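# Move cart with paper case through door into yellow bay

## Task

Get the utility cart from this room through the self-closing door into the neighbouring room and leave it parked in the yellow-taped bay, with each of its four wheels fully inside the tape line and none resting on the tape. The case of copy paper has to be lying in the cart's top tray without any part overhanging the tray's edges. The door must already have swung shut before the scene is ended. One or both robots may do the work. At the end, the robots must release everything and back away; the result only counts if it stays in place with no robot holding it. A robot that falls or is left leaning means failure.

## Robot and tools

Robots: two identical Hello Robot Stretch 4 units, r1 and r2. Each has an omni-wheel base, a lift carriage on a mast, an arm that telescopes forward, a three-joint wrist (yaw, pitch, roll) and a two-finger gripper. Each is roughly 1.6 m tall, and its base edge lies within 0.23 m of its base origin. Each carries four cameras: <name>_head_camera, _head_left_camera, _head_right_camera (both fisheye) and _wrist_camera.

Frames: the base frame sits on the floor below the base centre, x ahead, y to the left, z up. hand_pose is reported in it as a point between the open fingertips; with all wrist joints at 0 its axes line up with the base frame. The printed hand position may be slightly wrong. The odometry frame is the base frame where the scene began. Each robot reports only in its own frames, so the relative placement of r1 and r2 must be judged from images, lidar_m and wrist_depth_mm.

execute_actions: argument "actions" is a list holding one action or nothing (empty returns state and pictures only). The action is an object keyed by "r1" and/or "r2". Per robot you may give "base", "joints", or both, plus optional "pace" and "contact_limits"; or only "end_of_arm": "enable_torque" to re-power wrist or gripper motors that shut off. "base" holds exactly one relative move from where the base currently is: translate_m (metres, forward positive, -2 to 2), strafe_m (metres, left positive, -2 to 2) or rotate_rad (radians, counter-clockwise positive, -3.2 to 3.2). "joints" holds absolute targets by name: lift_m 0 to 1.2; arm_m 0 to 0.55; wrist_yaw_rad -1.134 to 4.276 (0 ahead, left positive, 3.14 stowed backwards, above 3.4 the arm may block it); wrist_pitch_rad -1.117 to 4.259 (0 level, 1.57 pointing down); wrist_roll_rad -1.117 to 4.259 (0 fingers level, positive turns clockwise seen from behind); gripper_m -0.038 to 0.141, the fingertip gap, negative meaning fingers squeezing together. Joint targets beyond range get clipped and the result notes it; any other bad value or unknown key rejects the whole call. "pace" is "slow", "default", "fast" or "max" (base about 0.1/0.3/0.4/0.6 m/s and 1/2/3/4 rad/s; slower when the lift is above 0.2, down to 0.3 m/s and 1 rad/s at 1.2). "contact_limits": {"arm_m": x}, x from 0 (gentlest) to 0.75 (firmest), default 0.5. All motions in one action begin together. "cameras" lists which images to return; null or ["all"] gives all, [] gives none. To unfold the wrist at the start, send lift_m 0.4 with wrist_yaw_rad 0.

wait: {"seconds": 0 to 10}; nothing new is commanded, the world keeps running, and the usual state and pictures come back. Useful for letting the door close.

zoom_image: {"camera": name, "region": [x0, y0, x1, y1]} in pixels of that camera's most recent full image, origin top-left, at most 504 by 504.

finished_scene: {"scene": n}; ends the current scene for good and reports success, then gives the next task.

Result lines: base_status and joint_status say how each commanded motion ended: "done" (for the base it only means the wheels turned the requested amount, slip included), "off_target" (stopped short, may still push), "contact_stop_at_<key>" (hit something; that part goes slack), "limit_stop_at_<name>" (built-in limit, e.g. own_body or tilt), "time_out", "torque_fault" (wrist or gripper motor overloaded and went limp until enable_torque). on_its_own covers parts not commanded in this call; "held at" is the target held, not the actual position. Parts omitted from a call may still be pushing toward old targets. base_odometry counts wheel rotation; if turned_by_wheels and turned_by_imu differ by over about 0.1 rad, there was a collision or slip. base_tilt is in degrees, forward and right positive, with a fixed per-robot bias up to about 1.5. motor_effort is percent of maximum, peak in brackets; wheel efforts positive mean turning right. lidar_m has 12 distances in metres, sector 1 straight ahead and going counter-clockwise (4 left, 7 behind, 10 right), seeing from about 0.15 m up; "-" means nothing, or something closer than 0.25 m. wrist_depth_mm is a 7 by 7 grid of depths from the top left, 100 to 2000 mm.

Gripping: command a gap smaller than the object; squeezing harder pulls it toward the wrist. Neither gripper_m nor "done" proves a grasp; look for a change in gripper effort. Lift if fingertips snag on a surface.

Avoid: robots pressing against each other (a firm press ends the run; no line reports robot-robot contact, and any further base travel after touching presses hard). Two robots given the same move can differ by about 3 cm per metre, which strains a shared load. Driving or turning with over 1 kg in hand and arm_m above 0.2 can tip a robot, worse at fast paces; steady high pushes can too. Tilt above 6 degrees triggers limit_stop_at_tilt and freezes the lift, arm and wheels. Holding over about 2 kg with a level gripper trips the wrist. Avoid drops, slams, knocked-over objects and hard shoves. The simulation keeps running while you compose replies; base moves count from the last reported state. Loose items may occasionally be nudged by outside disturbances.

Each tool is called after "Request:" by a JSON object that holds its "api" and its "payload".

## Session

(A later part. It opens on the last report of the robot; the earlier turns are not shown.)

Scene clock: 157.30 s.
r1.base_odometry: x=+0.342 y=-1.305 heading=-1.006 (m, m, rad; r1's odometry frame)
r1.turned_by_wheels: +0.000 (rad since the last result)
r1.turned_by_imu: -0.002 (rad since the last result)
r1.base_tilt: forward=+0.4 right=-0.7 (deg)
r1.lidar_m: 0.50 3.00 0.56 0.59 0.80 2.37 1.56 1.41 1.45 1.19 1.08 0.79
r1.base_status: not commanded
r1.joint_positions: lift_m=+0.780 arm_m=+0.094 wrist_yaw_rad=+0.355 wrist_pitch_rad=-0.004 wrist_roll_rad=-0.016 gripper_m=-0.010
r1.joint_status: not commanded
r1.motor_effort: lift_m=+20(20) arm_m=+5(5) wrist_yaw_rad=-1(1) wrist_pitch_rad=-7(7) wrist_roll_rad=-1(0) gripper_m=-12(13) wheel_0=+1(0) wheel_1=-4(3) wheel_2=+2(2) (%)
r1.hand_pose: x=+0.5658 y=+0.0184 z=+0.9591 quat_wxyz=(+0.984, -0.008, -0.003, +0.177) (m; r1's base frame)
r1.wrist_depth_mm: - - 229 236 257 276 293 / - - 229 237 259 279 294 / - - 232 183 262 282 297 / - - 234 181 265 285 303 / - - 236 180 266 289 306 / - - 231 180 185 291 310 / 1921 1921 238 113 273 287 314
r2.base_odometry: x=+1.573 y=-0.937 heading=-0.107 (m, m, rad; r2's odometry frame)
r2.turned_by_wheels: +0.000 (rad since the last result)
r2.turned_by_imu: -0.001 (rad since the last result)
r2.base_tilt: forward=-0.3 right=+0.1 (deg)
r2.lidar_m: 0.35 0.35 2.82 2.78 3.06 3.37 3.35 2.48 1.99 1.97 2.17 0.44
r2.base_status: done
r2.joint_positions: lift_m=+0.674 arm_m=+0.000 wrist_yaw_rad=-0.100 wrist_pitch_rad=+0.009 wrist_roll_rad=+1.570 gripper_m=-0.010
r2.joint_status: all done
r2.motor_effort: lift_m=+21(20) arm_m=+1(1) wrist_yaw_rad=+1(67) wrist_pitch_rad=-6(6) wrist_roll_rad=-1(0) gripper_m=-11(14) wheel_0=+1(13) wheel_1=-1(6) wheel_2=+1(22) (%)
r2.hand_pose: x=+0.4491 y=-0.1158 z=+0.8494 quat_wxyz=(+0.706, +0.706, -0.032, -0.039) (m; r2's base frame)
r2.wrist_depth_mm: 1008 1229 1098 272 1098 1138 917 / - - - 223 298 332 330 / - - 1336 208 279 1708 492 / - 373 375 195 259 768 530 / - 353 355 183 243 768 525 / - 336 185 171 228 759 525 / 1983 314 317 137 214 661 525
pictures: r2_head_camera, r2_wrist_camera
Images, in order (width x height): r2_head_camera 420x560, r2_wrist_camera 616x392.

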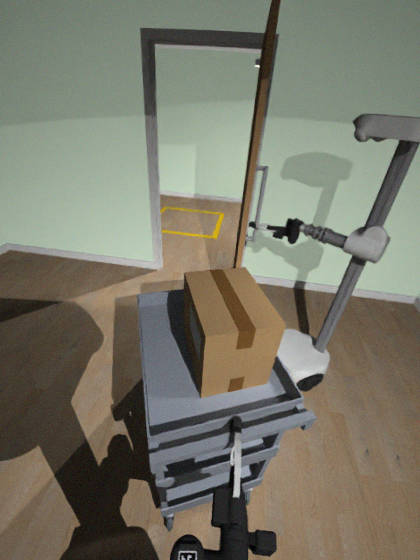

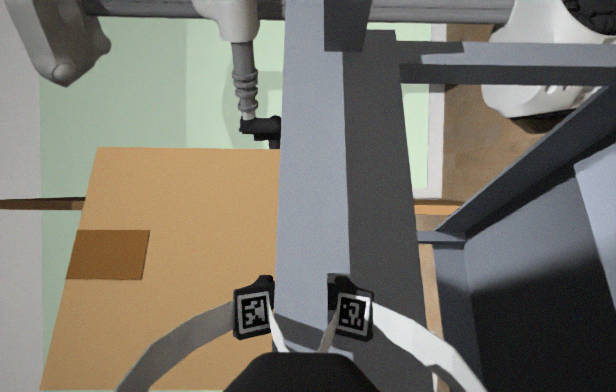

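Request:
{"api": "execute_actions", "payload": {"actions": []}}

Scene clock: 161.30 s.
r1.base_odometry: x=+0.342 y=-1.305 heading=-1.006 (m, m, rad; r1's odometry frame)
r1.turned_by_wheels: +0.000 (rad since the last result)
r1.turned_by_imu: -0.001 (rad since the last result)
r1.base_tilt: forward=+0.3 right=-0.6 (deg)
r1.lidar_m: 0.52 3.02 0.55 0.59 0.81 2.34 1.57 1.42 1.45 1.18 1.07 0.78
r1.base_status: not commanded
r1.joint_positions: lift_m=+0.780 arm_m=+0.094 wrist_yaw_rad=+0.355 wrist_pitch_rad=-0.004 wrist_roll_rad=-0.016 gripper_m=-0.010
r1.joint_status: not commanded
r1.motor_effort: lift_m=+20(20) arm_m=+6(5) wrist_yaw_rad=-1(1) wrist_pitch_rad=-8(7) wrist_roll_rad=-1(0) gripper_m=-13(13) wheel_0=+1(0) wheel_1=-3(3) wheel_2=+2(2) (%)
r1.hand_pose: x=+0.5658 y=+0.0184 z=+0.9591 quat_wxyz=(+0.984, -0.008, -0.003, +0.177) (m; r1's base frame)
r1.wrist_depth_mm: - - 230 236 259 277 294 / - - 230 238 259 279 294 / - - 232 182 263 281 300 / - - 234 181 264 285 303 / - - 236 181 267 289 306 / - - 231 180 186 291 310 / 1983 1983 238 113 273 287 314
r2.base_odometry: x=+1.573 y=-0.937 heading=-0.107 (m, m, rad; r2's odometry frame)
r2.turned_by_wheels: +0.000 (rad since the last result)
r2.turned_by_imu: +0.001 (rad since the last result)
r2.base_tilt: forward=-0.1 right=-0.1 (deg)
r2.lidar_m: 0.34 0.35 2.83 2.77 3.05 3.37 3.35 2.45 1.98 1.97 2.17 0.47
r2.base_status: done
r2.joint_positions: lift_m=+0.674 arm_m=+0.000 wrist_yaw_rad=-0.100 wrist_pitch_rad=+0.009 wrist_roll_rad=+1.570 gripper_m=-0.010
r2.joint_status: all done
r2.motor_effort: lift_m=+21(20) arm_m=+1(1) wrist_yaw_rad=+0(67) wrist_pitch_rad=-4(6) wrist_roll_rad=+0(0) gripper_m=-13(14) wheel_0=+0(13) wheel_1=-1(6) wheel_2=+1(22) (%)
r2.hand_pose: x=+0.4491 y=-0.1158 z=+0.8494 quat_wxyz=(+0.706, +0.706, -0.032, -0.039) (m; r2's base frame)
r2.wrist_depth_mm: 991 1229 1118 270 1118 1118 917 / - - - 223 300 330 330 / - - 1366 208 279 1708 496 / - 373 375 195 258 759 525 / - 351 353 183 244 759 530 / - 334 185 171 229 759 525 / 1983 315 319 137 213 661 525
pictures: r1_head_camera, r1_head_left_camera, r1_head_right_camera, r1_wrist_camera, r2_head_camera, r2_head_left_camera, r2_head_right_camera, r2_wrist_camera
Images, in order (width x height): r1_head_camera 420x560, r1_head_left_camera 420x672, r1_head_right_camera 420x672, r1_wrist_camera 616x392, r2_head_camera 420x560, r2_head_left_camera 420x672, r2_head_right_camera 420x672, r2_wrist_camera 616x392.

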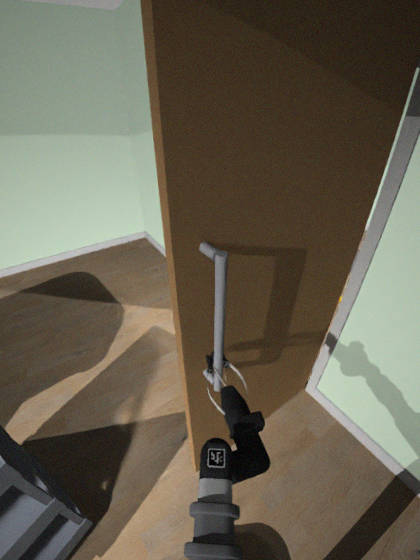

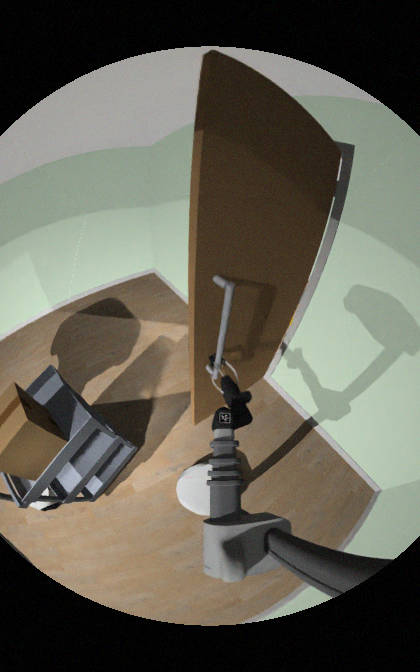

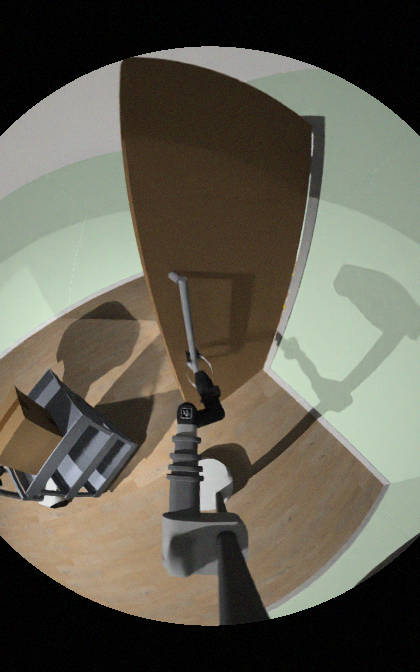

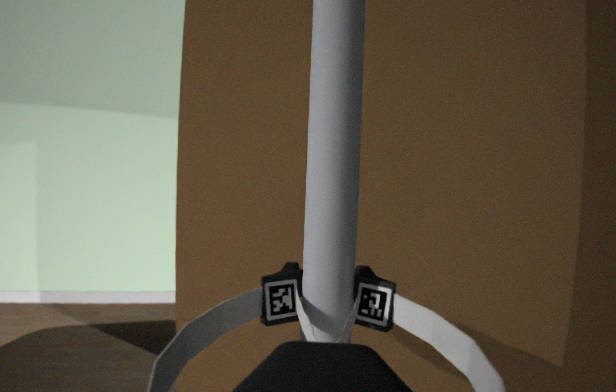

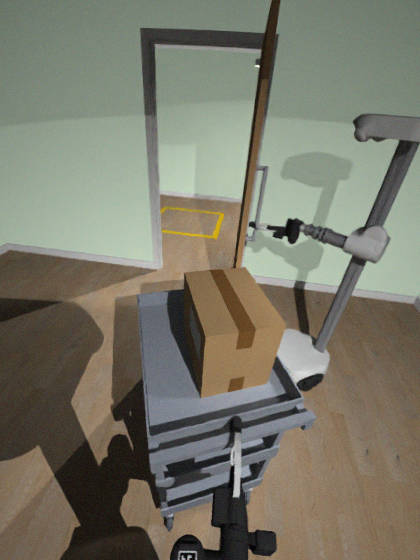

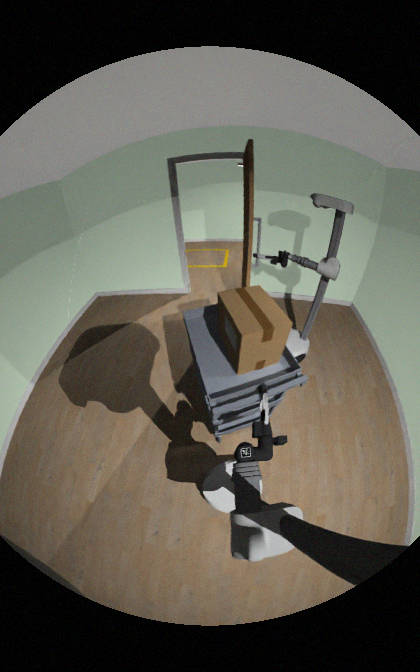

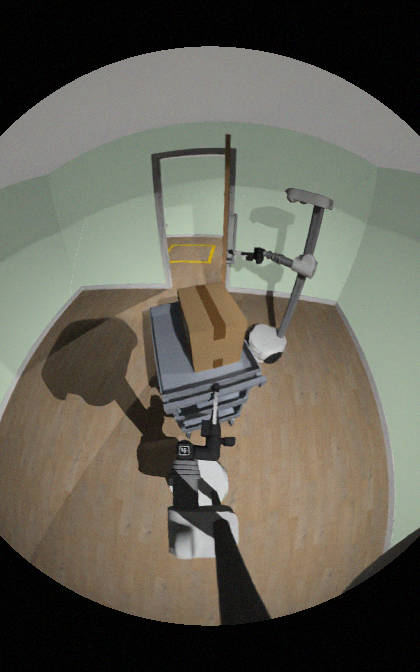

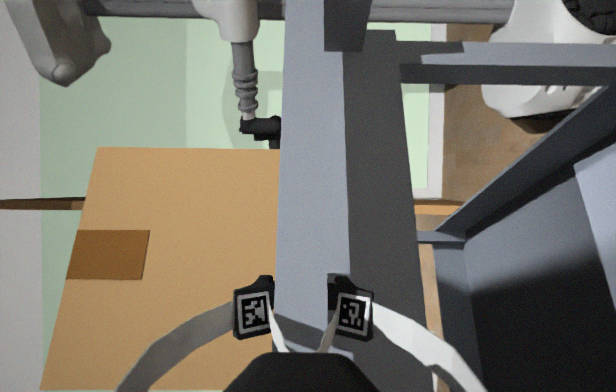

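Request:
{"api": "execute_actions", "payload": {"actions": [{"r2": {"base": {"rotate_rad": -0.125}, "joints": {"wrist_yaw_rad": -0.06}, "pace": "slow"}}], "cameras": ["r2_head_camera", "r2_wrist_camera"]}}

Scene clock: 181.13 s.
r1.base_odometry: x=+0.342 y=-1.305 heading=-1.006 (m, m, rad; r1's odometry frame)
r1.turned_by_wheels: +0.000 (rad since the last result)
r1.turned_by_imu: -0.001 (rad since the last result)
r1.base_tilt: forward=+0.4 right=-0.7 (deg)
r1.lidar_m: 0.50 3.00 0.56 0.59 0.77 2.34 1.55 1.43 1.45 1.18 1.09 0.80
r1.base_status: not commanded
r1.joint_positions: lift_m=+0.780 arm_m=+0.094 wrist_yaw_rad=+0.355 wrist_pitch_rad=-0.004 wrist_roll_rad=-0.016 gripper_m=-0.010
r1.joint_status: not commanded
r1.motor_effort: lift_m=+20(20) arm_m=+5(5) wrist_yaw_rad=-1(1) wrist_pitch_rad=-7(8) wrist_roll_rad=-1(0) gripper_m=-12(14) wheel_0=+0(0) wheel_1=-3(3) wheel_2=+3(3) (%)
r1.hand_pose: x=+0.5658 y=+0.0184 z=+0.9591 quat_wxyz=(+0.984, -0.008, -0.003, +0.177) (m; r1's base frame)
r1.wrist_depth_mm: - - 229 236 258 277 294 / - - 229 237 259 281 296 / - - 232 182 263 281 300 / - - 233 181 265 283 300 / - - 236 181 266 287 304 / - - 231 181 186 291 310 / 1983 1983 238 113 273 287 314
r2.base_odometry: x=+1.573 y=-0.937 heading=-0.232 (m, m, rad; r2's odometry frame)
r2.turned_by_wheels: -0.125 (rad since the last result)
r2.turned_by_imu: -0.121 (rad since the last result)
r2.base_tilt: forward=-0.2 right=+0.0 (deg)
r2.lidar_m: 0.31 0.30 2.87 2.79 2.92 3.45 3.38 2.78 2.04 1.98 2.06 0.48
r2.base_status: done
r2.joint_positions: lift_m=+0.674 arm_m=+0.000 wrist_yaw_rad=-0.060 wrist_pitch_rad=+0.010 wrist_roll_rad=+1.570 gripper_m=-0.010
r2.joint_status: all done
r2.motor_effort: lift_m=+20(21) arm_m=+1(1) wrist_yaw_rad=+2(50) wrist_pitch_rad=-5(5) wrist_roll_rad=-1(0) gripper_m=-12(14) wheel_0=+0(9) wheel_1=+1(4) wheel_2=-2(8) (%)
r2.hand_pose: x=+0.4534 y=-0.1047 z=+0.8493 quat_wxyz=(+0.707, +0.706, -0.018, -0.025) (m; r2's base frame)
r2.wrist_depth_mm: 1921 - - 287 - 1576 1025 / 1042 - - 314 338 347 347 / - - - 227 309 1576 466 / - 397 399 206 273 1708 512 / - 362 368 187 251 707 530 / - 336 185 170 228 759 525 / 322 309 317 160 208 668 521
pictures: r2_head_camera, r2_wrist_camera
Images, in order (width x height): r2_head_camera 420x560, r2_wrist_camera 616x392.

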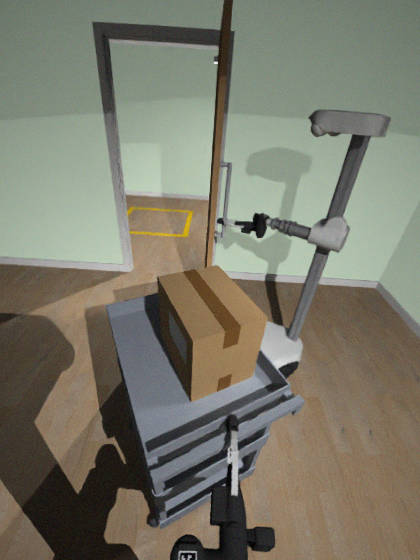

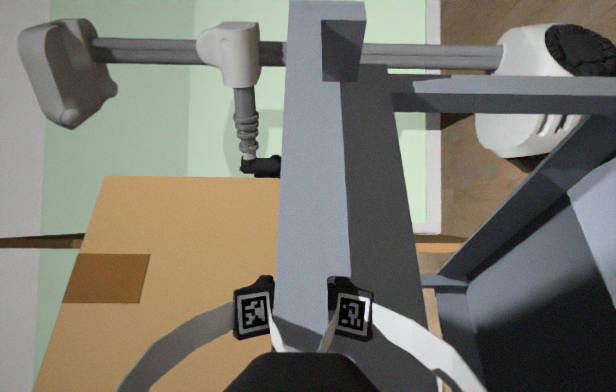

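Request:
{"api": "execute_actions", "payload": {"actions": [{"r2": {"base": {"translate_m": 0.32}, "joints": {"wrist_yaw_rad": -0.02}, "pace": "fast"}}], "cameras": ["r2_head_camera", "r2_wrist_camera", "r1_head_left_camera"]}}

Scene clock: 185.50 s.
r1.base_odometry: x=+0.342 y=-1.305 heading=-1.006 (m, m, rad; r1's odometry frame)
r1.turned_by_wheels: +0.000 (rad since the last result)
r1.turned_by_imu: -0.001 (rad since the last result)
r1.base_tilt: forward=+0.3 right=-0.6 (deg)
r1.lidar_m: 0.51 0.48 0.43 0.45 1.00 2.37 1.57 1.42 1.45 1.19 1.09 0.78
r1.base_status: not commanded
r1.joint_positions: lift_m=+0.780 arm_m=+0.094 wrist_yaw_rad=+0.355 wrist_pitch_rad=-0.004 wrist_roll_rad=-0.016 gripper_m=-0.010
r1.joint_status: not commanded
r1.motor_effort: lift_m=+20(20) arm_m=+5(5) wrist_yaw_rad=+0(0) wrist_pitch_rad=-6(7) wrist_roll_rad=-1(1) gripper_m=-14(13) wheel_0=+0(0) wheel_1=-3(3) wheel_2=+3(2) (%)
r1.hand_pose: x=+0.5658 y=+0.0184 z=+0.9591 quat_wxyz=(+0.984, -0.008, -0.003, +0.177) (m; r1's base frame)
r1.wrist_depth_mm: - - 229 236 258 277 294 / - - 230 236 259 278 297 / - - 232 182 262 281 298 / - - 233 181 265 283 301 / - - 236 180 267 289 306 / - - 231 181 186 291 310 / 1921 1921 239 113 274 287 314
r2.base_odometry: x=+1.884 y=-1.010 heading=-0.232 (m, m, rad; r2's odometry frame)
r2.turned_by_wheels: +0.000 (rad since the last result)
r2.turned_by_imu: +0.000 (rad since the last result)
r2.base_tilt: forward=-0.3 right=+0.0 (deg)
r2.lidar_m: 0.33 0.32 2.88 2.78 2.92 3.79 3.74 2.77 2.06 1.98 2.07 0.46
r2.base_status: done
r2.joint_positions: lift_m=+0.674 arm_m=+0.000 wrist_yaw_rad=-0.017 wrist_pitch_rad=+0.009 wrist_roll_rad=+1.570 gripper_m=-0.010
r2.joint_status: all done
r2.motor_effort: lift_m=+21(21) arm_m=+1(1) wrist_yaw_rad=-7(42) wrist_pitch_rad=-5(5) wrist_roll_rad=-1(1) gripper_m=-11(13) wheel_0=+1(5) wheel_1=-1(7) wheel_2=+3(18) (%)
r2.hand_pose: x=+0.4577 y=-0.0924 z=+0.8494 quat_wxyz=(+0.707, +0.707, -0.003, -0.009) (m; r2's base frame)
r2.wrist_depth_mm: 1921 1921 1863 276 1921 1708 904 / 1921 1863 1921 312 334 338 340 / 1921 1921 1863 223 301 1708 480 / 1921 392 394 203 271 1756 517 / 1863 362 364 187 249 715 525 / 1863 338 185 170 229 759 525 / 324 307 317 134 209 668 530
pictures: r1_head_left_camera, r2_head_camera, r2_wrist_camera
Images, in order (width x height): r1_head_left_camera 420x672, r2_head_camera 420x560, r2_wrist_camera 616x392.

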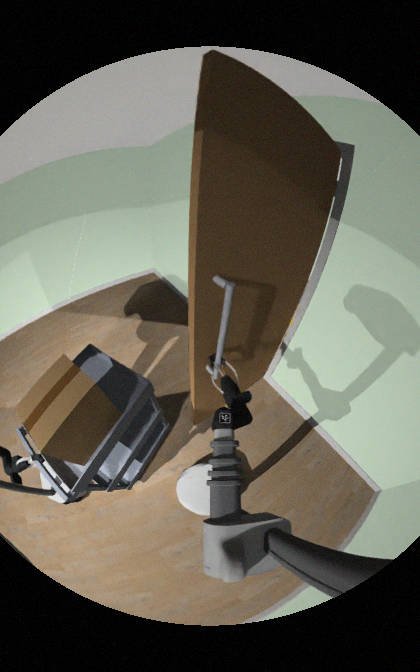

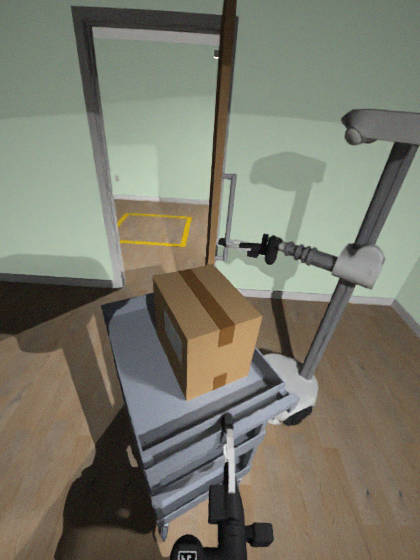

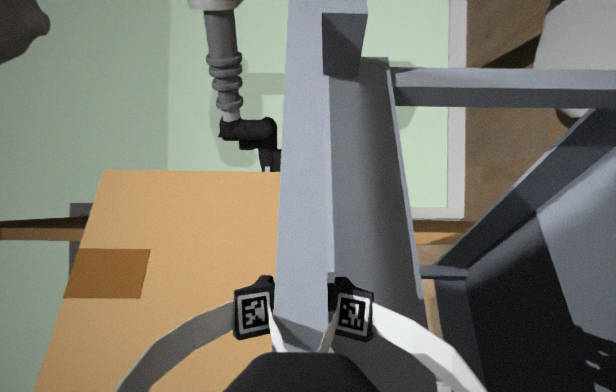

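Request:
{"api": "execute_actions", "payload": {"actions": [{"r2": {"base": {"strafe_m": 0.055}, "joints": {"arm_m": 0.10}}}], "cameras": ["r2_head_camera", "r2_wrist_camera", "r1_head_left_camera"]}}

Scene clock: 195.30 s.
r1.base_odometry: x=+0.342 y=-1.305 heading=-1.006 (m, m, rad; r1's odometry frame)
r1.turned_by_wheels: +0.000 (rad since the last result)
r1.turned_by_imu: -0.001 (rad since the last result)
r1.base_tilt: forward=+0.4 right=-0.6 (deg)
r1.lidar_m: 0.50 0.46 0.41 0.44 1.07 2.35 1.57 1.42 1.45 1.18 1.08 0.79
r1.base_status: not commanded
r1.joint_positions: lift_m=+0.780 arm_m=+0.094 wrist_yaw_rad=+0.355 wrist_pitch_rad=-0.004 wrist_roll_rad=-0.016 gripper_m=-0.010
r1.joint_status: not commanded
r1.motor_effort: lift_m=+20(20) arm_m=+5(6) wrist_yaw_rad=-1(1) wrist_pitch_rad=-7(7) wrist_roll_rad=+0(1) gripper_m=-13(12) wheel_0=+0(0) wheel_1=-3(4) wheel_2=+3(3) (%)
r1.hand_pose: x=+0.5658 y=+0.0184 z=+0.9591 quat_wxyz=(+0.984, -0.008, -0.003, +0.177) (m; r1's base frame)
r1.wrist_depth_mm: - - 229 235 257 277 294 / - - 230 237 260 279 297 / - - 232 183 262 282 297 / - - 235 181 265 285 301 / - - 236 181 267 287 304 / 609 - 231 181 185 291 310 / 415 1863 239 113 274 286 314
r2.base_odometry: x=+1.897 y=-0.957 heading=-0.232 (m, m, rad; r2's odometry frame)
r2.turned_by_wheels: +0.000 (rad since the last result)
r2.turned_by_imu: +0.001 (rad since the last result)
r2.base_tilt: forward=-0.3 right=+0.3 (deg)
r2.lidar_m: 0.44 0.51 2.82 2.72 2.85 3.80 3.74 2.84 2.11 2.03 2.13 0.57
r2.base_status: done
r2.joint_positions: lift_m=+0.674 arm_m=+0.099 wrist_yaw_rad=-0.021 wrist_pitch_rad=+0.009 wrist_roll_rad=+1.570 gripper_m=-0.010
r2.joint_status: all done
r2.motor_effort: lift_m=+21(21) arm_m=+6(10) wrist_yaw_rad=+4(46) wrist_pitch_rad=-5(5) wrist_roll_rad=-1(0) gripper_m=-13(15) wheel_0=+1(15) wheel_1=-1(7) wheel_2=+0(6) (%)
r2.hand_pose: x=+0.5564 y=-0.0935 z=+0.8495 quat_wxyz=(+0.707, +0.707, -0.004, -0.011) (m; r2's base frame)
r2.wrist_depth_mm: 1863 1756 1863 272 1863 1708 891 / 1863 1808 1808 233 314 327 327 / 1808 1756 1756 214 287 1708 477 / 1756 379 382 199 263 1499 530 / 1756 357 357 185 246 750 525 / 1808 334 184 171 227 759 521 / 324 312 317 134 213 676 525
pictures: r1_head_left_camera, r2_head_camera, r2_wrist_camera
Images, in order (width x height): r1_head_left_camera 420x672, r2_head_camera 420x560, r2_wrist_camera 616x392.

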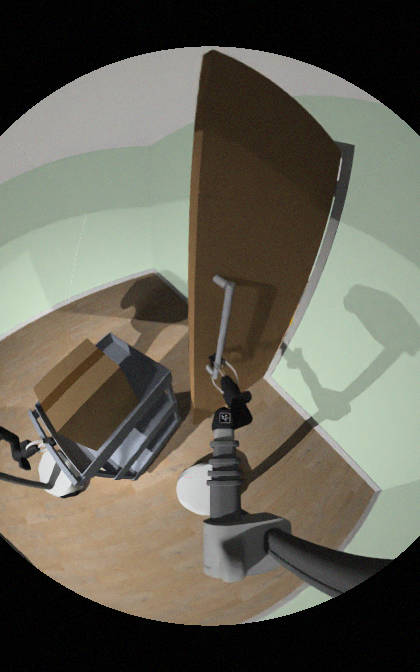

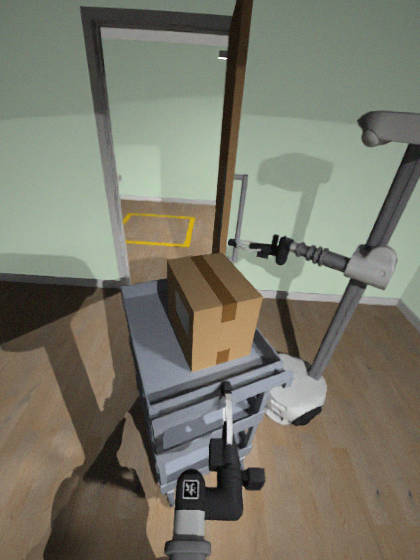

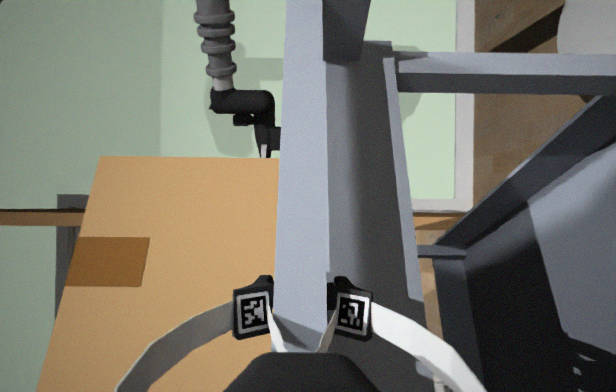

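Request:
{"api": "zoom_image", "payload": {"camera": "r1_head_left_camera", "region": [60, 340, 220, 500]}}

Request:
{"api": "zoom_image", "payload": {"camera": "r2_head_camera", "region": [90, 230, 330, 520]}}

Region (60, 340, 220, 500) of r1_head_left_camera's 420x672 image, scaled by 3.150, with more detail than that image has.

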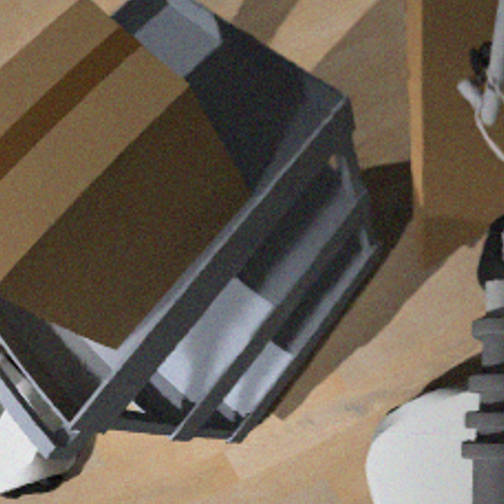

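Region (90, 230, 330, 520) of r2_head_camera's 420x560 image, scaled by 1.738, with more detail than that image has; it fills the left 417 columns of this view, and the rest is white.

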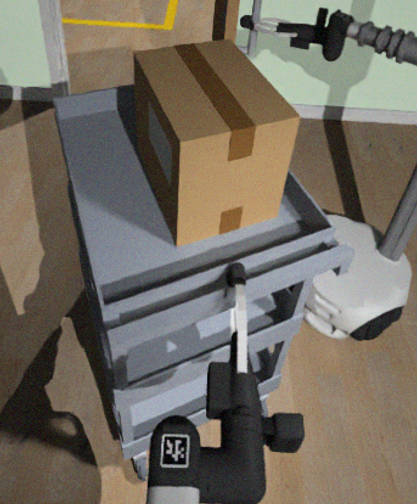

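Request:
{"api": "execute_actions", "payload": {"actions": [], "cameras": ["r1_head_camera", "r1_wrist_camera", "r1_head_right_camera"]}}

Scene clock: 213.73 s.
r1.base_odometry: x=+0.342 y=-1.305 heading=-1.006 (m, m, rad; r1's odometry frame)
r1.turned_by_wheels: +0.000 (rad since the last result)
r1.turned_by_imu: -0.001 (rad since the last result)
r1.base_tilt: forward=+0.3 right=-0.7 (deg)
r1.lidar_m: 0.50 0.45 0.42 0.44 1.07 2.36 1.54 1.43 1.46 1.18 1.08 0.81
r1.base_status: not commanded
r1.joint_positions: lift_m=+0.780 arm_m=+0.094 wrist_yaw_rad=+0.355 wrist_pitch_rad=-0.004 wrist_roll_rad=-0.016 gripper_m=-0.010
r1.joint_status: not commanded
r1.motor_effort: lift_m=+20(20) arm_m=+6(6) wrist_yaw_rad=-1(1) wrist_pitch_rad=-7(7) wrist_roll_rad=-1(1) gripper_m=-13(12) wheel_0=+0(0) wheel_1=-4(4) wheel_2=+3(3) (%)
r1.hand_pose: x=+0.5658 y=+0.0184 z=+0.9591 quat_wxyz=(+0.984, -0.008, -0.003, +0.177) (m; r1's base frame)
r1.wrist_depth_mm: - - 230 236 257 276 293 / - - 229 237 259 279 296 / - - 231 183 262 282 300 / - - 234 181 265 285 301 / - - 236 180 267 286 306 / 603 - 231 181 186 293 310 / 413 1921 239 113 273 287 312
r2.base_odometry: x=+1.897 y=-0.957 heading=-0.232 (m, m, rad; r2's odometry frame)
r2.turned_by_wheels: +0.000 (rad since the last result)
r2.turned_by_imu: +0.001 (rad since the last result)
r2.base_tilt: forward=-0.3 right=+0.1 (deg)
r2.lidar_m: 0.42 0.51 2.83 2.73 2.85 3.78 3.76 2.84 2.12 2.03 2.14 0.56
r2.base_status: done
r2.joint_positions: lift_m=+0.674 arm_m=+0.099 wrist_yaw_rad=-0.021 wrist_pitch_rad=+0.009 wrist_roll_rad=+1.570 gripper_m=-0.010
r2.joint_status: all done
r2.motor_effort: lift_m=+21(21) arm_m=+6(10) wrist_yaw_rad=+6(46) wrist_pitch_rad=-4(5) wrist_roll_rad=-2(0) gripper_m=-12(15) wheel_0=+1(15) wheel_1=-1(7) wheel_2=+0(6) (%)
r2.hand_pose: x=+0.5564 y=-0.0935 z=+0.8495 quat_wxyz=(+0.707, +0.707, -0.004, -0.011) (m; r2's base frame)
r2.wrist_depth_mm: 1863 1808 1808 274 1808 1756 891 / 1808 1808 1863 231 314 327 329 / 1756 1863 1863 213 290 1756 480 / 1808 382 382 198 263 1537 525 / 1756 357 357 185 245 750 525 / 1808 334 184 171 228 759 525 / 324 312 319 134 212 668 525
pictures: r1_head_camera, r1_head_right_camera, r1_wrist_camera
Images, in order (width x height): r1_head_camera 420x560, r1_head_right_camera 420x672, r1_wrist_camera 616x392.

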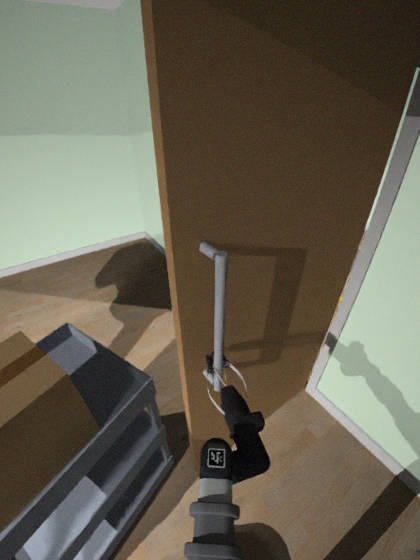

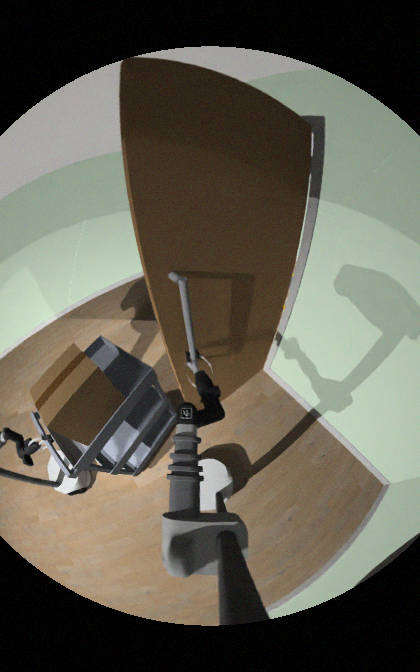

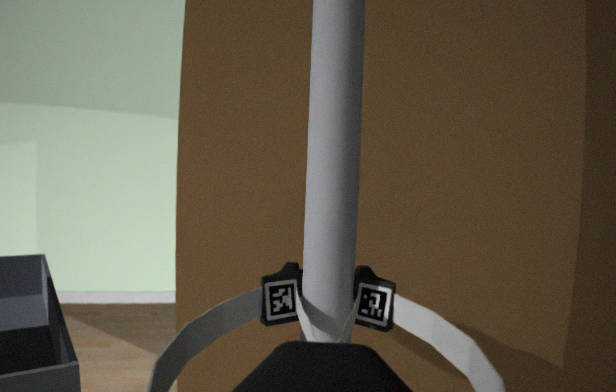

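Request:
{"api": "zoom_image", "payload": {"camera": "r1_wrist_camera", "region": [0, 232, 200, 392]}}

Region (0, 232, 200, 392) of r1_wrist_camera's 616x392 image, scaled by 2.520; it fills the top 403 rows of this view, and the rest is white.

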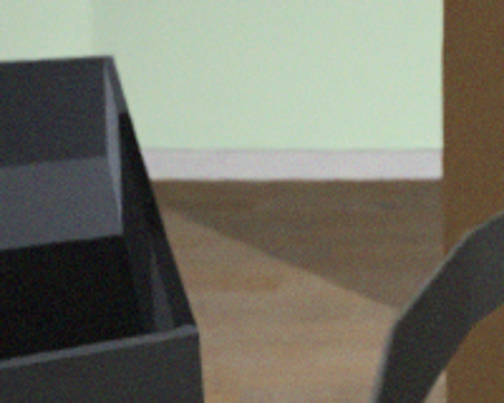

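Request:
{"api": "execute_actions", "payload": {"actions": [{"r2": {"base": {"strafe_m": 0.19}, "joints": {"arm_m": 0.33}}}], "cameras": ["r2_head_camera", "r2_wrist_camera", "r1_head_camera", "r1_wrist_camera"]}}

Scene clock: 223.37 s.
r1.base_odometry: x=+0.342 y=-1.305 heading=-1.006 (m, m, rad; r1's odometry frame)
r1.turned_by_wheels: +0.000 (rad since the last result)
r1.turned_by_imu: -0.002 (rad since the last result)
r1.base_tilt: forward=+0.4 right=-0.6 (deg)
r1.lidar_m: 0.51 0.45 0.48 0.79 4.71 2.38 1.56 1.41 1.45 1.19 1.08 0.78
r1.base_status: not commanded
r1.joint_positions: lift_m=+0.780 arm_m=+0.094 wrist_yaw_rad=+0.355 wrist_pitch_rad=-0.004 wrist_roll_rad=-0.016 gripper_m=-0.010
r1.joint_status: not commanded
r1.motor_effort: lift_m=+20(20) arm_m=+6(5) wrist_yaw_rad=-1(1) wrist_pitch_rad=-7(7) wrist_roll_rad=+0(1) gripper_m=-13(13) wheel_0=+0(0) wheel_1=-3(3) wheel_2=+2(2) (%)
r1.hand_pose: x=+0.5658 y=+0.0184 z=+0.9591 quat_wxyz=(+0.984, -0.008, -0.003, +0.177) (m; r1's base frame)
r1.wrist_depth_mm: - - 229 236 257 277 293 / - - 230 237 259 279 294 / 282 477 232 183 263 281 297 / 285 496 234 182 265 285 303 / 286 504 236 181 267 287 304 / 287 488 232 180 186 290 309 / 291 312 240 114 272 287 312
r2.base_odometry: x=+1.941 y=-0.772 heading=-0.232 (m, m, rad; r2's odometry frame)
r2.turned_by_wheels: +0.000 (rad since the last result)
r2.turned_by_imu: +0.000 (rad since the last result)
r2.base_tilt: forward=-0.4 right=+0.1 (deg)
r2.lidar_m: 0.71 2.27 2.63 2.54 2.66 3.72 3.75 3.11 2.31 2.22 1.20 0.79
r2.base_status: done
r2.joint_positions: lift_m=+0.674 arm_m=+0.329 wrist_yaw_rad=-0.023 wrist_pitch_rad=+0.008 wrist_roll_rad=+1.570 gripper_m=-0.010
r2.joint_status: all done
r2.motor_effort: lift_m=+21(21) arm_m=+4(12) wrist_yaw_rad=+11(41) wrist_pitch_rad=-1(4) wrist_roll_rad=-1(0) gripper_m=-12(13) wheel_0=-3(14) wheel_1=-2(8) wheel_2=+0(6) (%)
r2.hand_pose: x=+0.7865 y=-0.0941 z=+0.8497 quat_wxyz=(+0.707, +0.707, -0.005, -0.011) (m; r2's base frame)
r2.wrist_depth_mm: 1618 1618 1576 193 259 281 281 / 1618 1618 1618 189 254 1576 496 / 854 357 362 185 247 723 525 / 1576 351 353 180 241 768 530 / 1537 345 345 176 235 759 530 / 1576 340 183 172 229 750 530 / 1618 334 1576 136 223 661 525
pictures: r1_head_camera, r1_wrist_camera, r2_head_camera, r2_wrist_camera
Images, in order (width x height): r1_head_camera 420x560, r1_wrist_camera 616x392, r2_head_camera 420x560, r2_wrist_camera 616x392.

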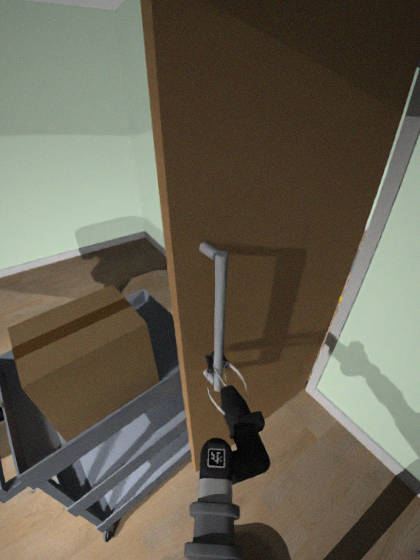

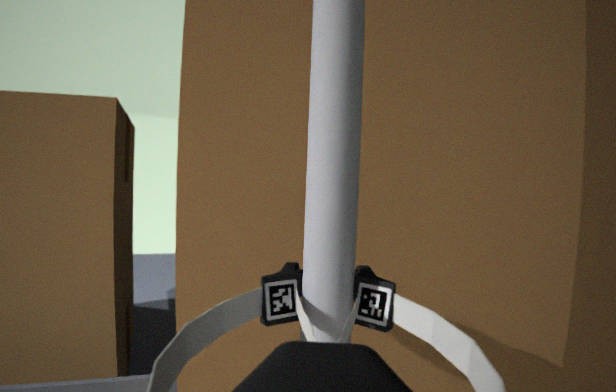

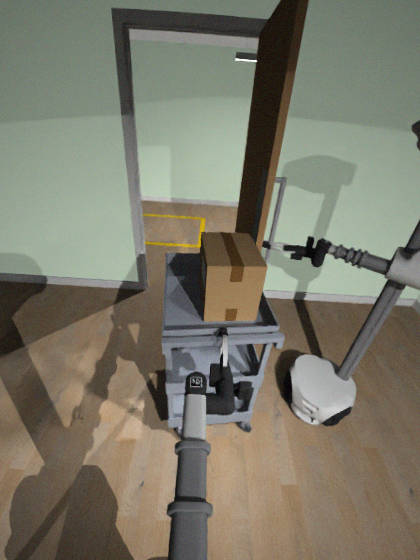

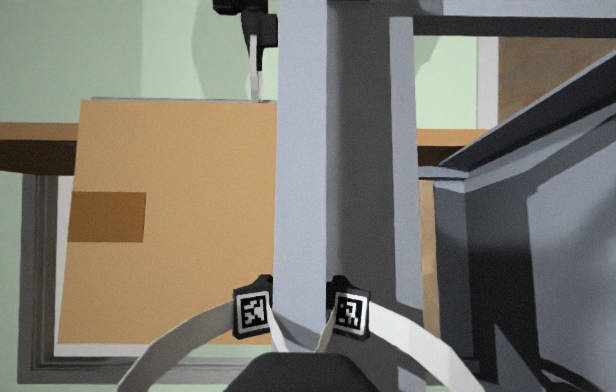

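Request:
{"api": "zoom_image", "payload": {"camera": "r1_wrist_camera", "region": [0, 312, 200, 392]}}

Request:
{"api": "zoom_image", "payload": {"camera": "r1_head_camera", "region": [60, 330, 260, 560]}}

Region (0, 312, 200, 392) of r1_wrist_camera's 616x392 image, scaled by 2.520; it fills the top 202 rows of this view, and the rest is white.

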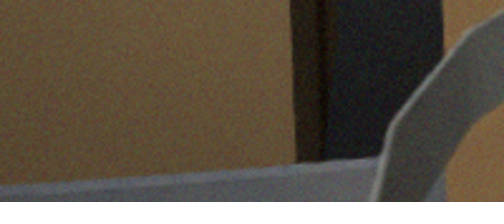

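Region (60, 330, 260, 560) of r1_head_camera's 420x560 image, scaled by 2.191, with more detail than that image has; it fills the left 438 columns of this view, and the rest is white.

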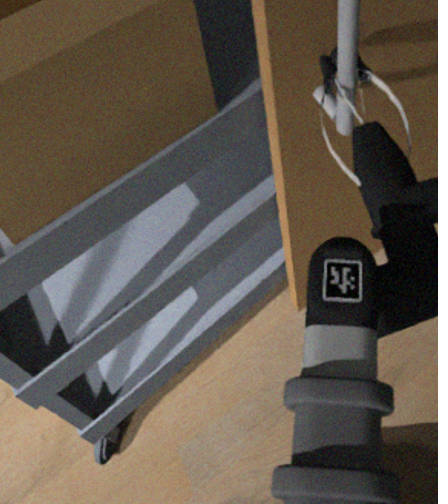

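Request:
{"api": "execute_actions", "payload": {"actions": [{"r2": {"base": {"strafe_m": -0.12}}}], "cameras": ["r2_head_camera", "r2_wrist_camera", "r1_head_camera", "r1_wrist_camera"]}}

Scene clock: 243.87 s.
r1.base_odometry: x=+0.342 y=-1.305 heading=-1.006 (m, m, rad; r1's odometry frame)
r1.turned_by_wheels: +0.000 (rad since the last result)
r1.turned_by_imu: -0.002 (rad since the last result)
r1.base_tilt: forward=+0.3 right=-0.7 (deg)
r1.lidar_m: 0.51 0.40 0.39 0.68 4.71 2.35 1.55 1.43 1.44 1.17 1.09 0.79
r1.base_status: not commanded
r1.joint_positions: lift_m=+0.780 arm_m=+0.094 wrist_yaw_rad=+0.354 wrist_pitch_rad=-0.004 wrist_roll_rad=-0.016 gripper_m=-0.010
r1.joint_status: not commanded
r1.motor_effort: lift_m=+20(20) arm_m=+5(6) wrist_yaw_rad=+2(1) wrist_pitch_rad=-7(6) wrist_roll_rad=-1(1) gripper_m=-10(13) wheel_0=+1(0) wheel_1=-3(4) wheel_2=+2(2) (%)
r1.hand_pose: x=+0.5658 y=+0.0181 z=+0.9592 quat_wxyz=(+0.984, -0.008, -0.003, +0.176) (m; r1's base frame)
r1.wrist_depth_mm: - - 229 236 257 276 294 / - - 229 236 259 278 294 / 257 286 231 181 263 282 298 / 260 - 234 180 264 283 301 / 262 683 235 179 266 287 306 / 263 294 230 180 186 290 310 / 266 289 238 113 274 287 312
r2.base_odometry: x=+1.913 y=-0.889 heading=-0.231 (m, m, rad; r2's odometry frame)
r2.turned_by_wheels: +0.001 (rad since the last result)
r2.turned_by_imu: +0.002 (rad since the last result)
r2.base_tilt: forward=-0.3 right=+0.2 (deg)
r2.lidar_m: 0.68 2.26 2.74 2.66 2.79 3.80 3.76 2.94 2.20 2.09 2.20 0.79
r2.base_status: done
r2.joint_positions: lift_m=+0.674 arm_m=+0.329 wrist_yaw_rad=-0.014 wrist_pitch_rad=+0.008 wrist_roll_rad=+1.570 gripper_m=-0.010
r2.joint_status: not commanded
r2.on_its_own: wrist_yaw_rad is at rest, and its effort (-15) is outside its rest range (-13 to +13)
r2.motor_effort: lift_m=+21(21) arm_m=+4(4) wrist_yaw_rad=-15(25) wrist_pitch_rad=-1(2) wrist_roll_rad=-1(1) gripper_m=-10(11) wheel_0=+3(15) wheel_1=+4(8) wheel_2=+3(5) (%)
r2.hand_pose: x=+0.7873 y=-0.0916 z=+0.8497 quat_wxyz=(+0.707, +0.707, -0.002, -0.008) (m; r2's base frame)
r2.wrist_depth_mm: 1576 1576 634 229 307 1464 1078 / 1618 1576 1576 216 290 1499 418 / 1576 389 392 204 271 1661 492 / 1537 368 370 193 256 715 525 / 1576 349 351 183 242 759 525 / 1618 336 184 171 229 759 521 / 1576 319 322 135 216 661 521
pictures: r1_head_camera, r1_wrist_camera, r2_head_camera, r2_wrist_camera
Images, in order (width x height): r1_head_camera 420x560, r1_wrist_camera 616x392, r2_head_camera 420x560, r2_wrist_camera 616x392.

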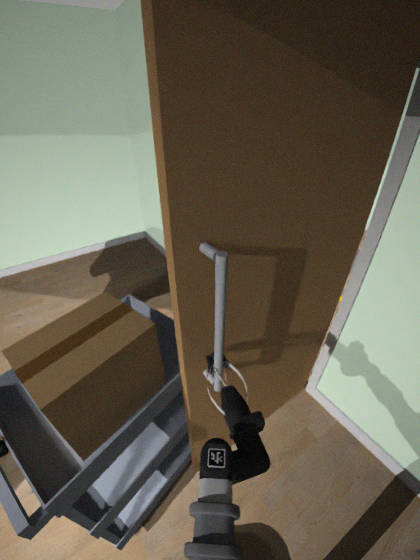

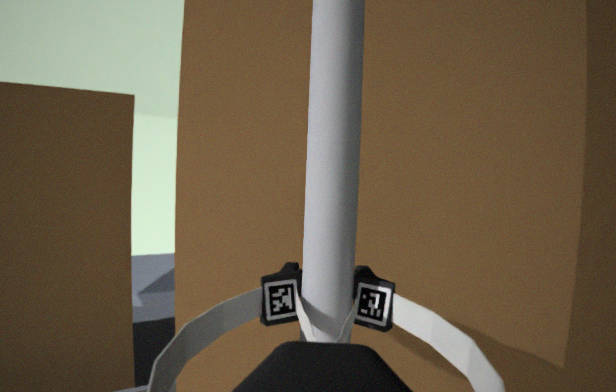

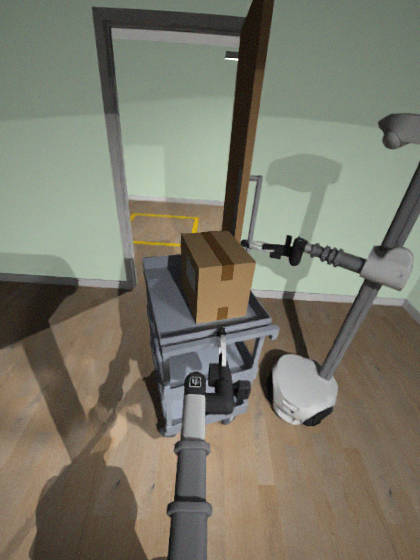

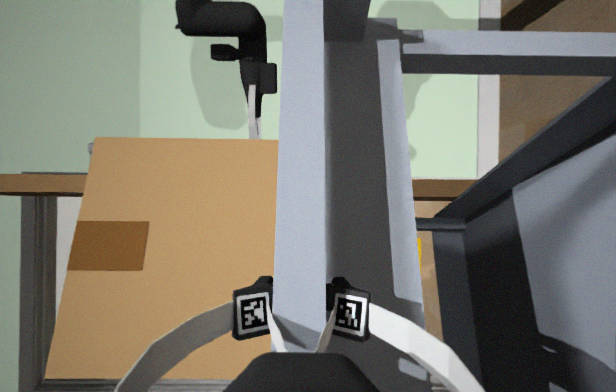

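Request:
{"api": "execute_actions", "payload": {"actions": [{"r2": {"base": {"rotate_rad": 0.158}, "joints": {"gripper_m": -0.03}, "pace": "slow"}}], "cameras": ["r2_head_camera", "r2_wrist_camera", "r1_head_camera", "r1_wrist_camera"]}}

Scene clock: 246.30 s.
r1.base_odometry: x=+0.342 y=-1.305 heading=-1.006 (m, m, rad; r1's odometry frame)
r1.turned_by_wheels: +0.000 (rad since the last result)
r1.turned_by_imu: -0.001 (rad since the last result)
r1.base_tilt: forward=+0.3 right=-0.7 (deg)
r1.lidar_m: 0.51 0.48 0.48 0.75 4.69 2.36 1.56 1.43 1.46 1.19 1.08 0.80
r1.base_status: not commanded
r1.joint_positions: lift_m=+0.780 arm_m=+0.094 wrist_yaw_rad=+0.355 wrist_pitch_rad=-0.004 wrist_roll_rad=-0.016 gripper_m=-0.010
r1.joint_status: not commanded
r1.motor_effort: lift_m=+20(20) arm_m=+6(6) wrist_yaw_rad=+1(2) wrist_pitch_rad=-6(6) wrist_roll_rad=+0(1) gripper_m=-12(11) wheel_0=+0(0) wheel_1=-4(3) wheel_2=+2(2) (%)
r1.hand_pose: x=+0.5658 y=+0.0182 z=+0.9592 quat_wxyz=(+0.984, -0.008, -0.003, +0.176) (m; r1's base frame)
r1.wrist_depth_mm: - - 229 236 258 277 294 / - - 230 238 259 279 296 / 286 418 231 182 262 282 298 / 290 455 233 180 265 283 301 / 290 459 235 180 266 286 306 / 293 442 230 180 187 291 309 / 297 309 237 113 272 287 312
r2.base_odometry: x=+1.913 y=-0.889 heading=-0.074 (m, m, rad; r2's odometry frame)
r2.turned_by_wheels: +0.157 (rad since the last result)
r2.turned_by_imu: +0.153 (rad since the last result)
r2.base_tilt: forward=-0.3 right=-0.1 (deg)
r2.lidar_m: 0.73 2.38 2.68 2.65 2.91 3.67 3.66 2.60 2.14 2.10 1.04 0.76
r2.base_status: done
r2.joint_positions: lift_m=+0.674 arm_m=+0.329 wrist_yaw_rad=-0.022 wrist_pitch_rad=+0.008 wrist_roll_rad=+1.570 gripper_m=-0.029
r2.joint_status: all done
r2.motor_effort: lift_m=+21(21) arm_m=+4(5) wrist_yaw_rad=+5(52) wrist_pitch_rad=-2(1) wrist_roll_rad=-1(1) gripper_m=-20(20) wheel_0=-4(15) wheel_1=-2(8) wheel_2=+0(17) (%)
r2.hand_pose: x=+0.7868 y=-0.0936 z=+0.8497 quat_wxyz=(+0.707, +0.707, -0.005, -0.011) (m; r2's base frame)
r2.wrist_depth_mm: 1499 1499 1464 167 227 1464 1182 / 732 338 340 167 228 691 496 / 1537 338 340 167 228 750 525 / 1537 338 338 167 227 768 525 / 1618 338 342 167 227 759 525 / 1661 340 180 167 228 759 525 / 1708 1661 1661 154 228 621 525
pictures: r1_head_camera, r1_wrist_camera, r2_head_camera, r2_wrist_camera
Images, in order (width x height): r1_head_camera 420x560, r1_wrist_camera 616x392, r2_head_camera 420x560, r2_wrist_camera 616x392.

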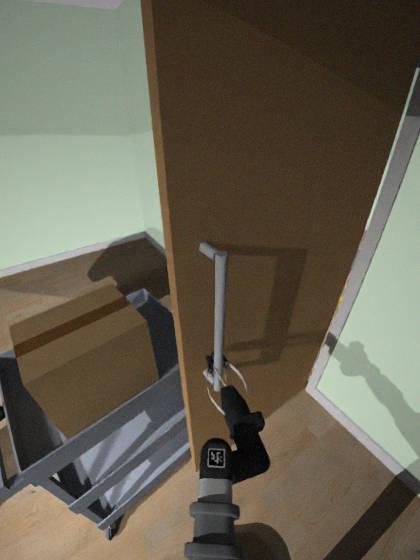

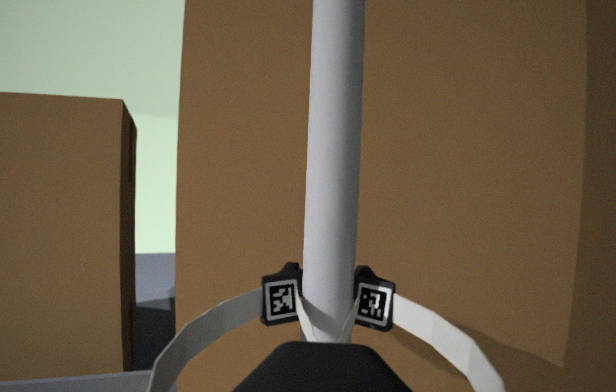

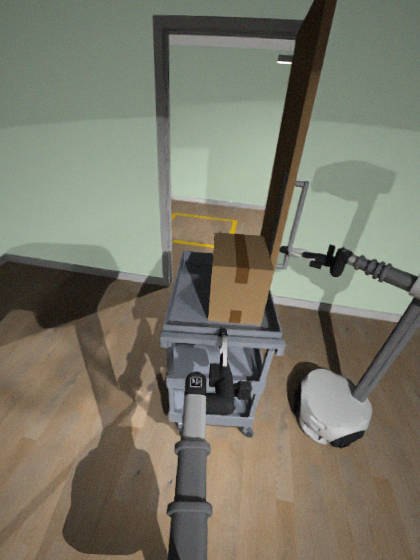

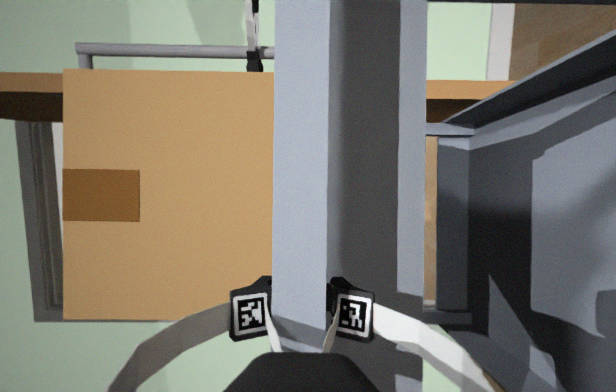

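Request:
{"api": "execute_actions", "payload": {"actions": [{"r2": {"base": {"translate_m": 0.35}, "pace": "fast"}}], "cameras": ["r2_head_camera", "r2_wrist_camera", "r1_head_camera", "r1_wrist_camera"]}}

Scene clock: 249.40 s.
r1.base_odometry: x=+0.342 y=-1.305 heading=-1.006 (m, m, rad; r1's odometry frame)
r1.turned_by_wheels: +0.000 (rad since the last result)
r1.turned_by_imu: -0.001 (rad since the last result)
r1.base_tilt: forward=+0.4 right=-0.6 (deg)
r1.lidar_m: 0.50 0.52 0.64 0.77 4.70 2.36 1.56 1.42 1.45 1.17 1.09 0.80
r1.base_status: not commanded
r1.joint_positions: lift_m=+0.780 arm_m=+0.094 wrist_yaw_rad=+0.355 wrist_pitch_rad=-0.004 wrist_roll_rad=-0.016 gripper_m=-0.010
r1.joint_status: not commanded
r1.motor_effort: lift_m=+20(20) arm_m=+5(6) wrist_yaw_rad=+1(2) wrist_pitch_rad=-6(6) wrist_roll_rad=-1(1) gripper_m=-14(12) wheel_0=+0(0) wheel_1=-3(3) wheel_2=+2(2) (%)
r1.hand_pose: x=+0.5658 y=+0.0182 z=+0.9592 quat_wxyz=(+0.984, -0.008, -0.003, +0.176) (m; r1's base frame)
r1.wrist_depth_mm: - - 229 236 258 277 294 / - - 229 237 258 279 294 / - - 231 183 262 281 298 / - - 234 180 265 283 303 / - 715 236 181 267 286 306 / 445 585 230 181 187 290 310 / 387 297 239 113 274 286 312
r2.base_odometry: x=+2.262 y=-0.915 heading=-0.073 (m, m, rad; r2's odometry frame)
r2.turned_by_wheels: +0.000 (rad since the last result)
r2.turned_by_imu: +0.001 (rad since the last result)
r2.base_tilt: forward=-0.2 right=+0.0 (deg)
r2.lidar_m: 0.72 2.03 2.61 2.60 2.90 4.02 4.04 2.67 2.17 2.17 0.78 0.78
r2.base_status: done
r2.joint_positions: lift_m=+0.674 arm_m=+0.329 wrist_yaw_rad=-0.018 wrist_pitch_rad=+0.008 wrist_roll_rad=+1.570 gripper_m=-0.029
r2.joint_status: not commanded
r2.motor_effort: lift_m=+21(21) arm_m=+3(4) wrist_yaw_rad=-4(24) wrist_pitch_rad=-2(0) wrist_roll_rad=+0(1) gripper_m=-18(20) wheel_0=+2(9) wheel_1=+0(10) wheel_2=+3(15) (%)
r2.hand_pose: x=+0.7872 y=-0.0926 z=+0.8497 quat_wxyz=(+0.707, +0.707, -0.003, -0.009) (m; r2's base frame)
r2.wrist_depth_mm: 504 500 488 177 238 477 469 / 820 349 683 175 236 854 500 / - 345 345 173 234 723 535 / - 342 345 171 233 768 530 / - 338 340 170 229 759 525 / 1366 338 180 167 227 759 525 / 1308 1308 1308 154 224 627 525
pictures: r1_head_camera, r1_wrist_camera, r2_head_camera, r2_wrist_camera
Images, in order (width x height): r1_head_camera 420x560, r1_wrist_camera 616x392, r2_head_camera 420x560, r2_wrist_camera 616x392.

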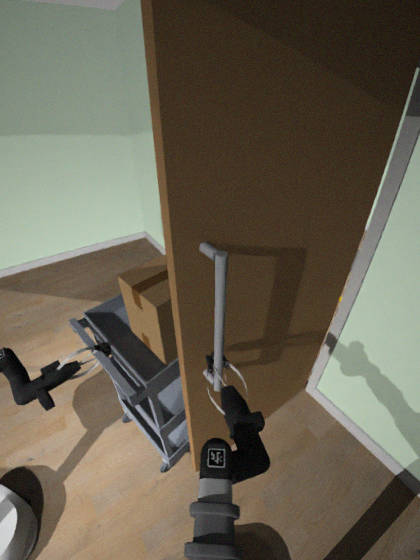

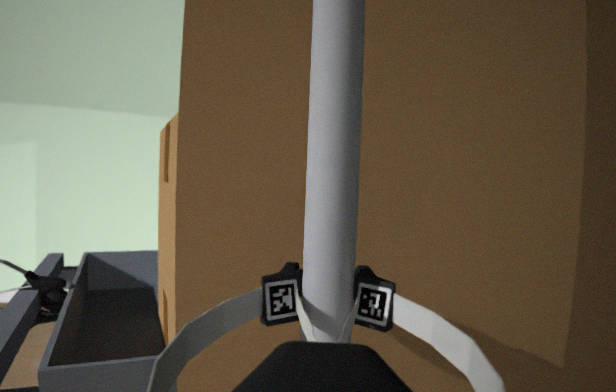

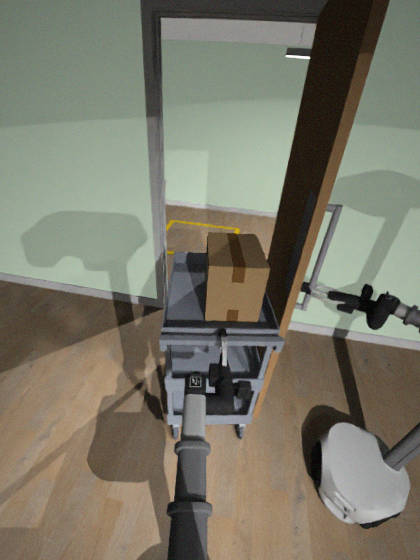

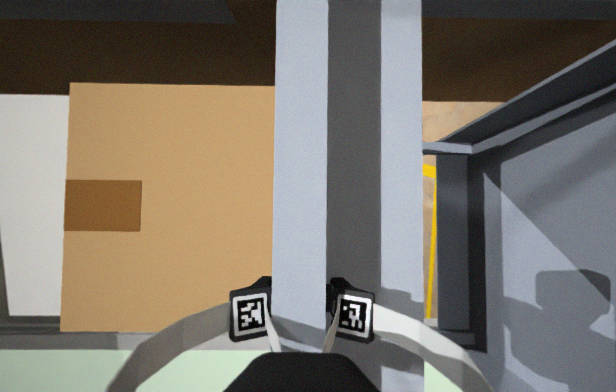

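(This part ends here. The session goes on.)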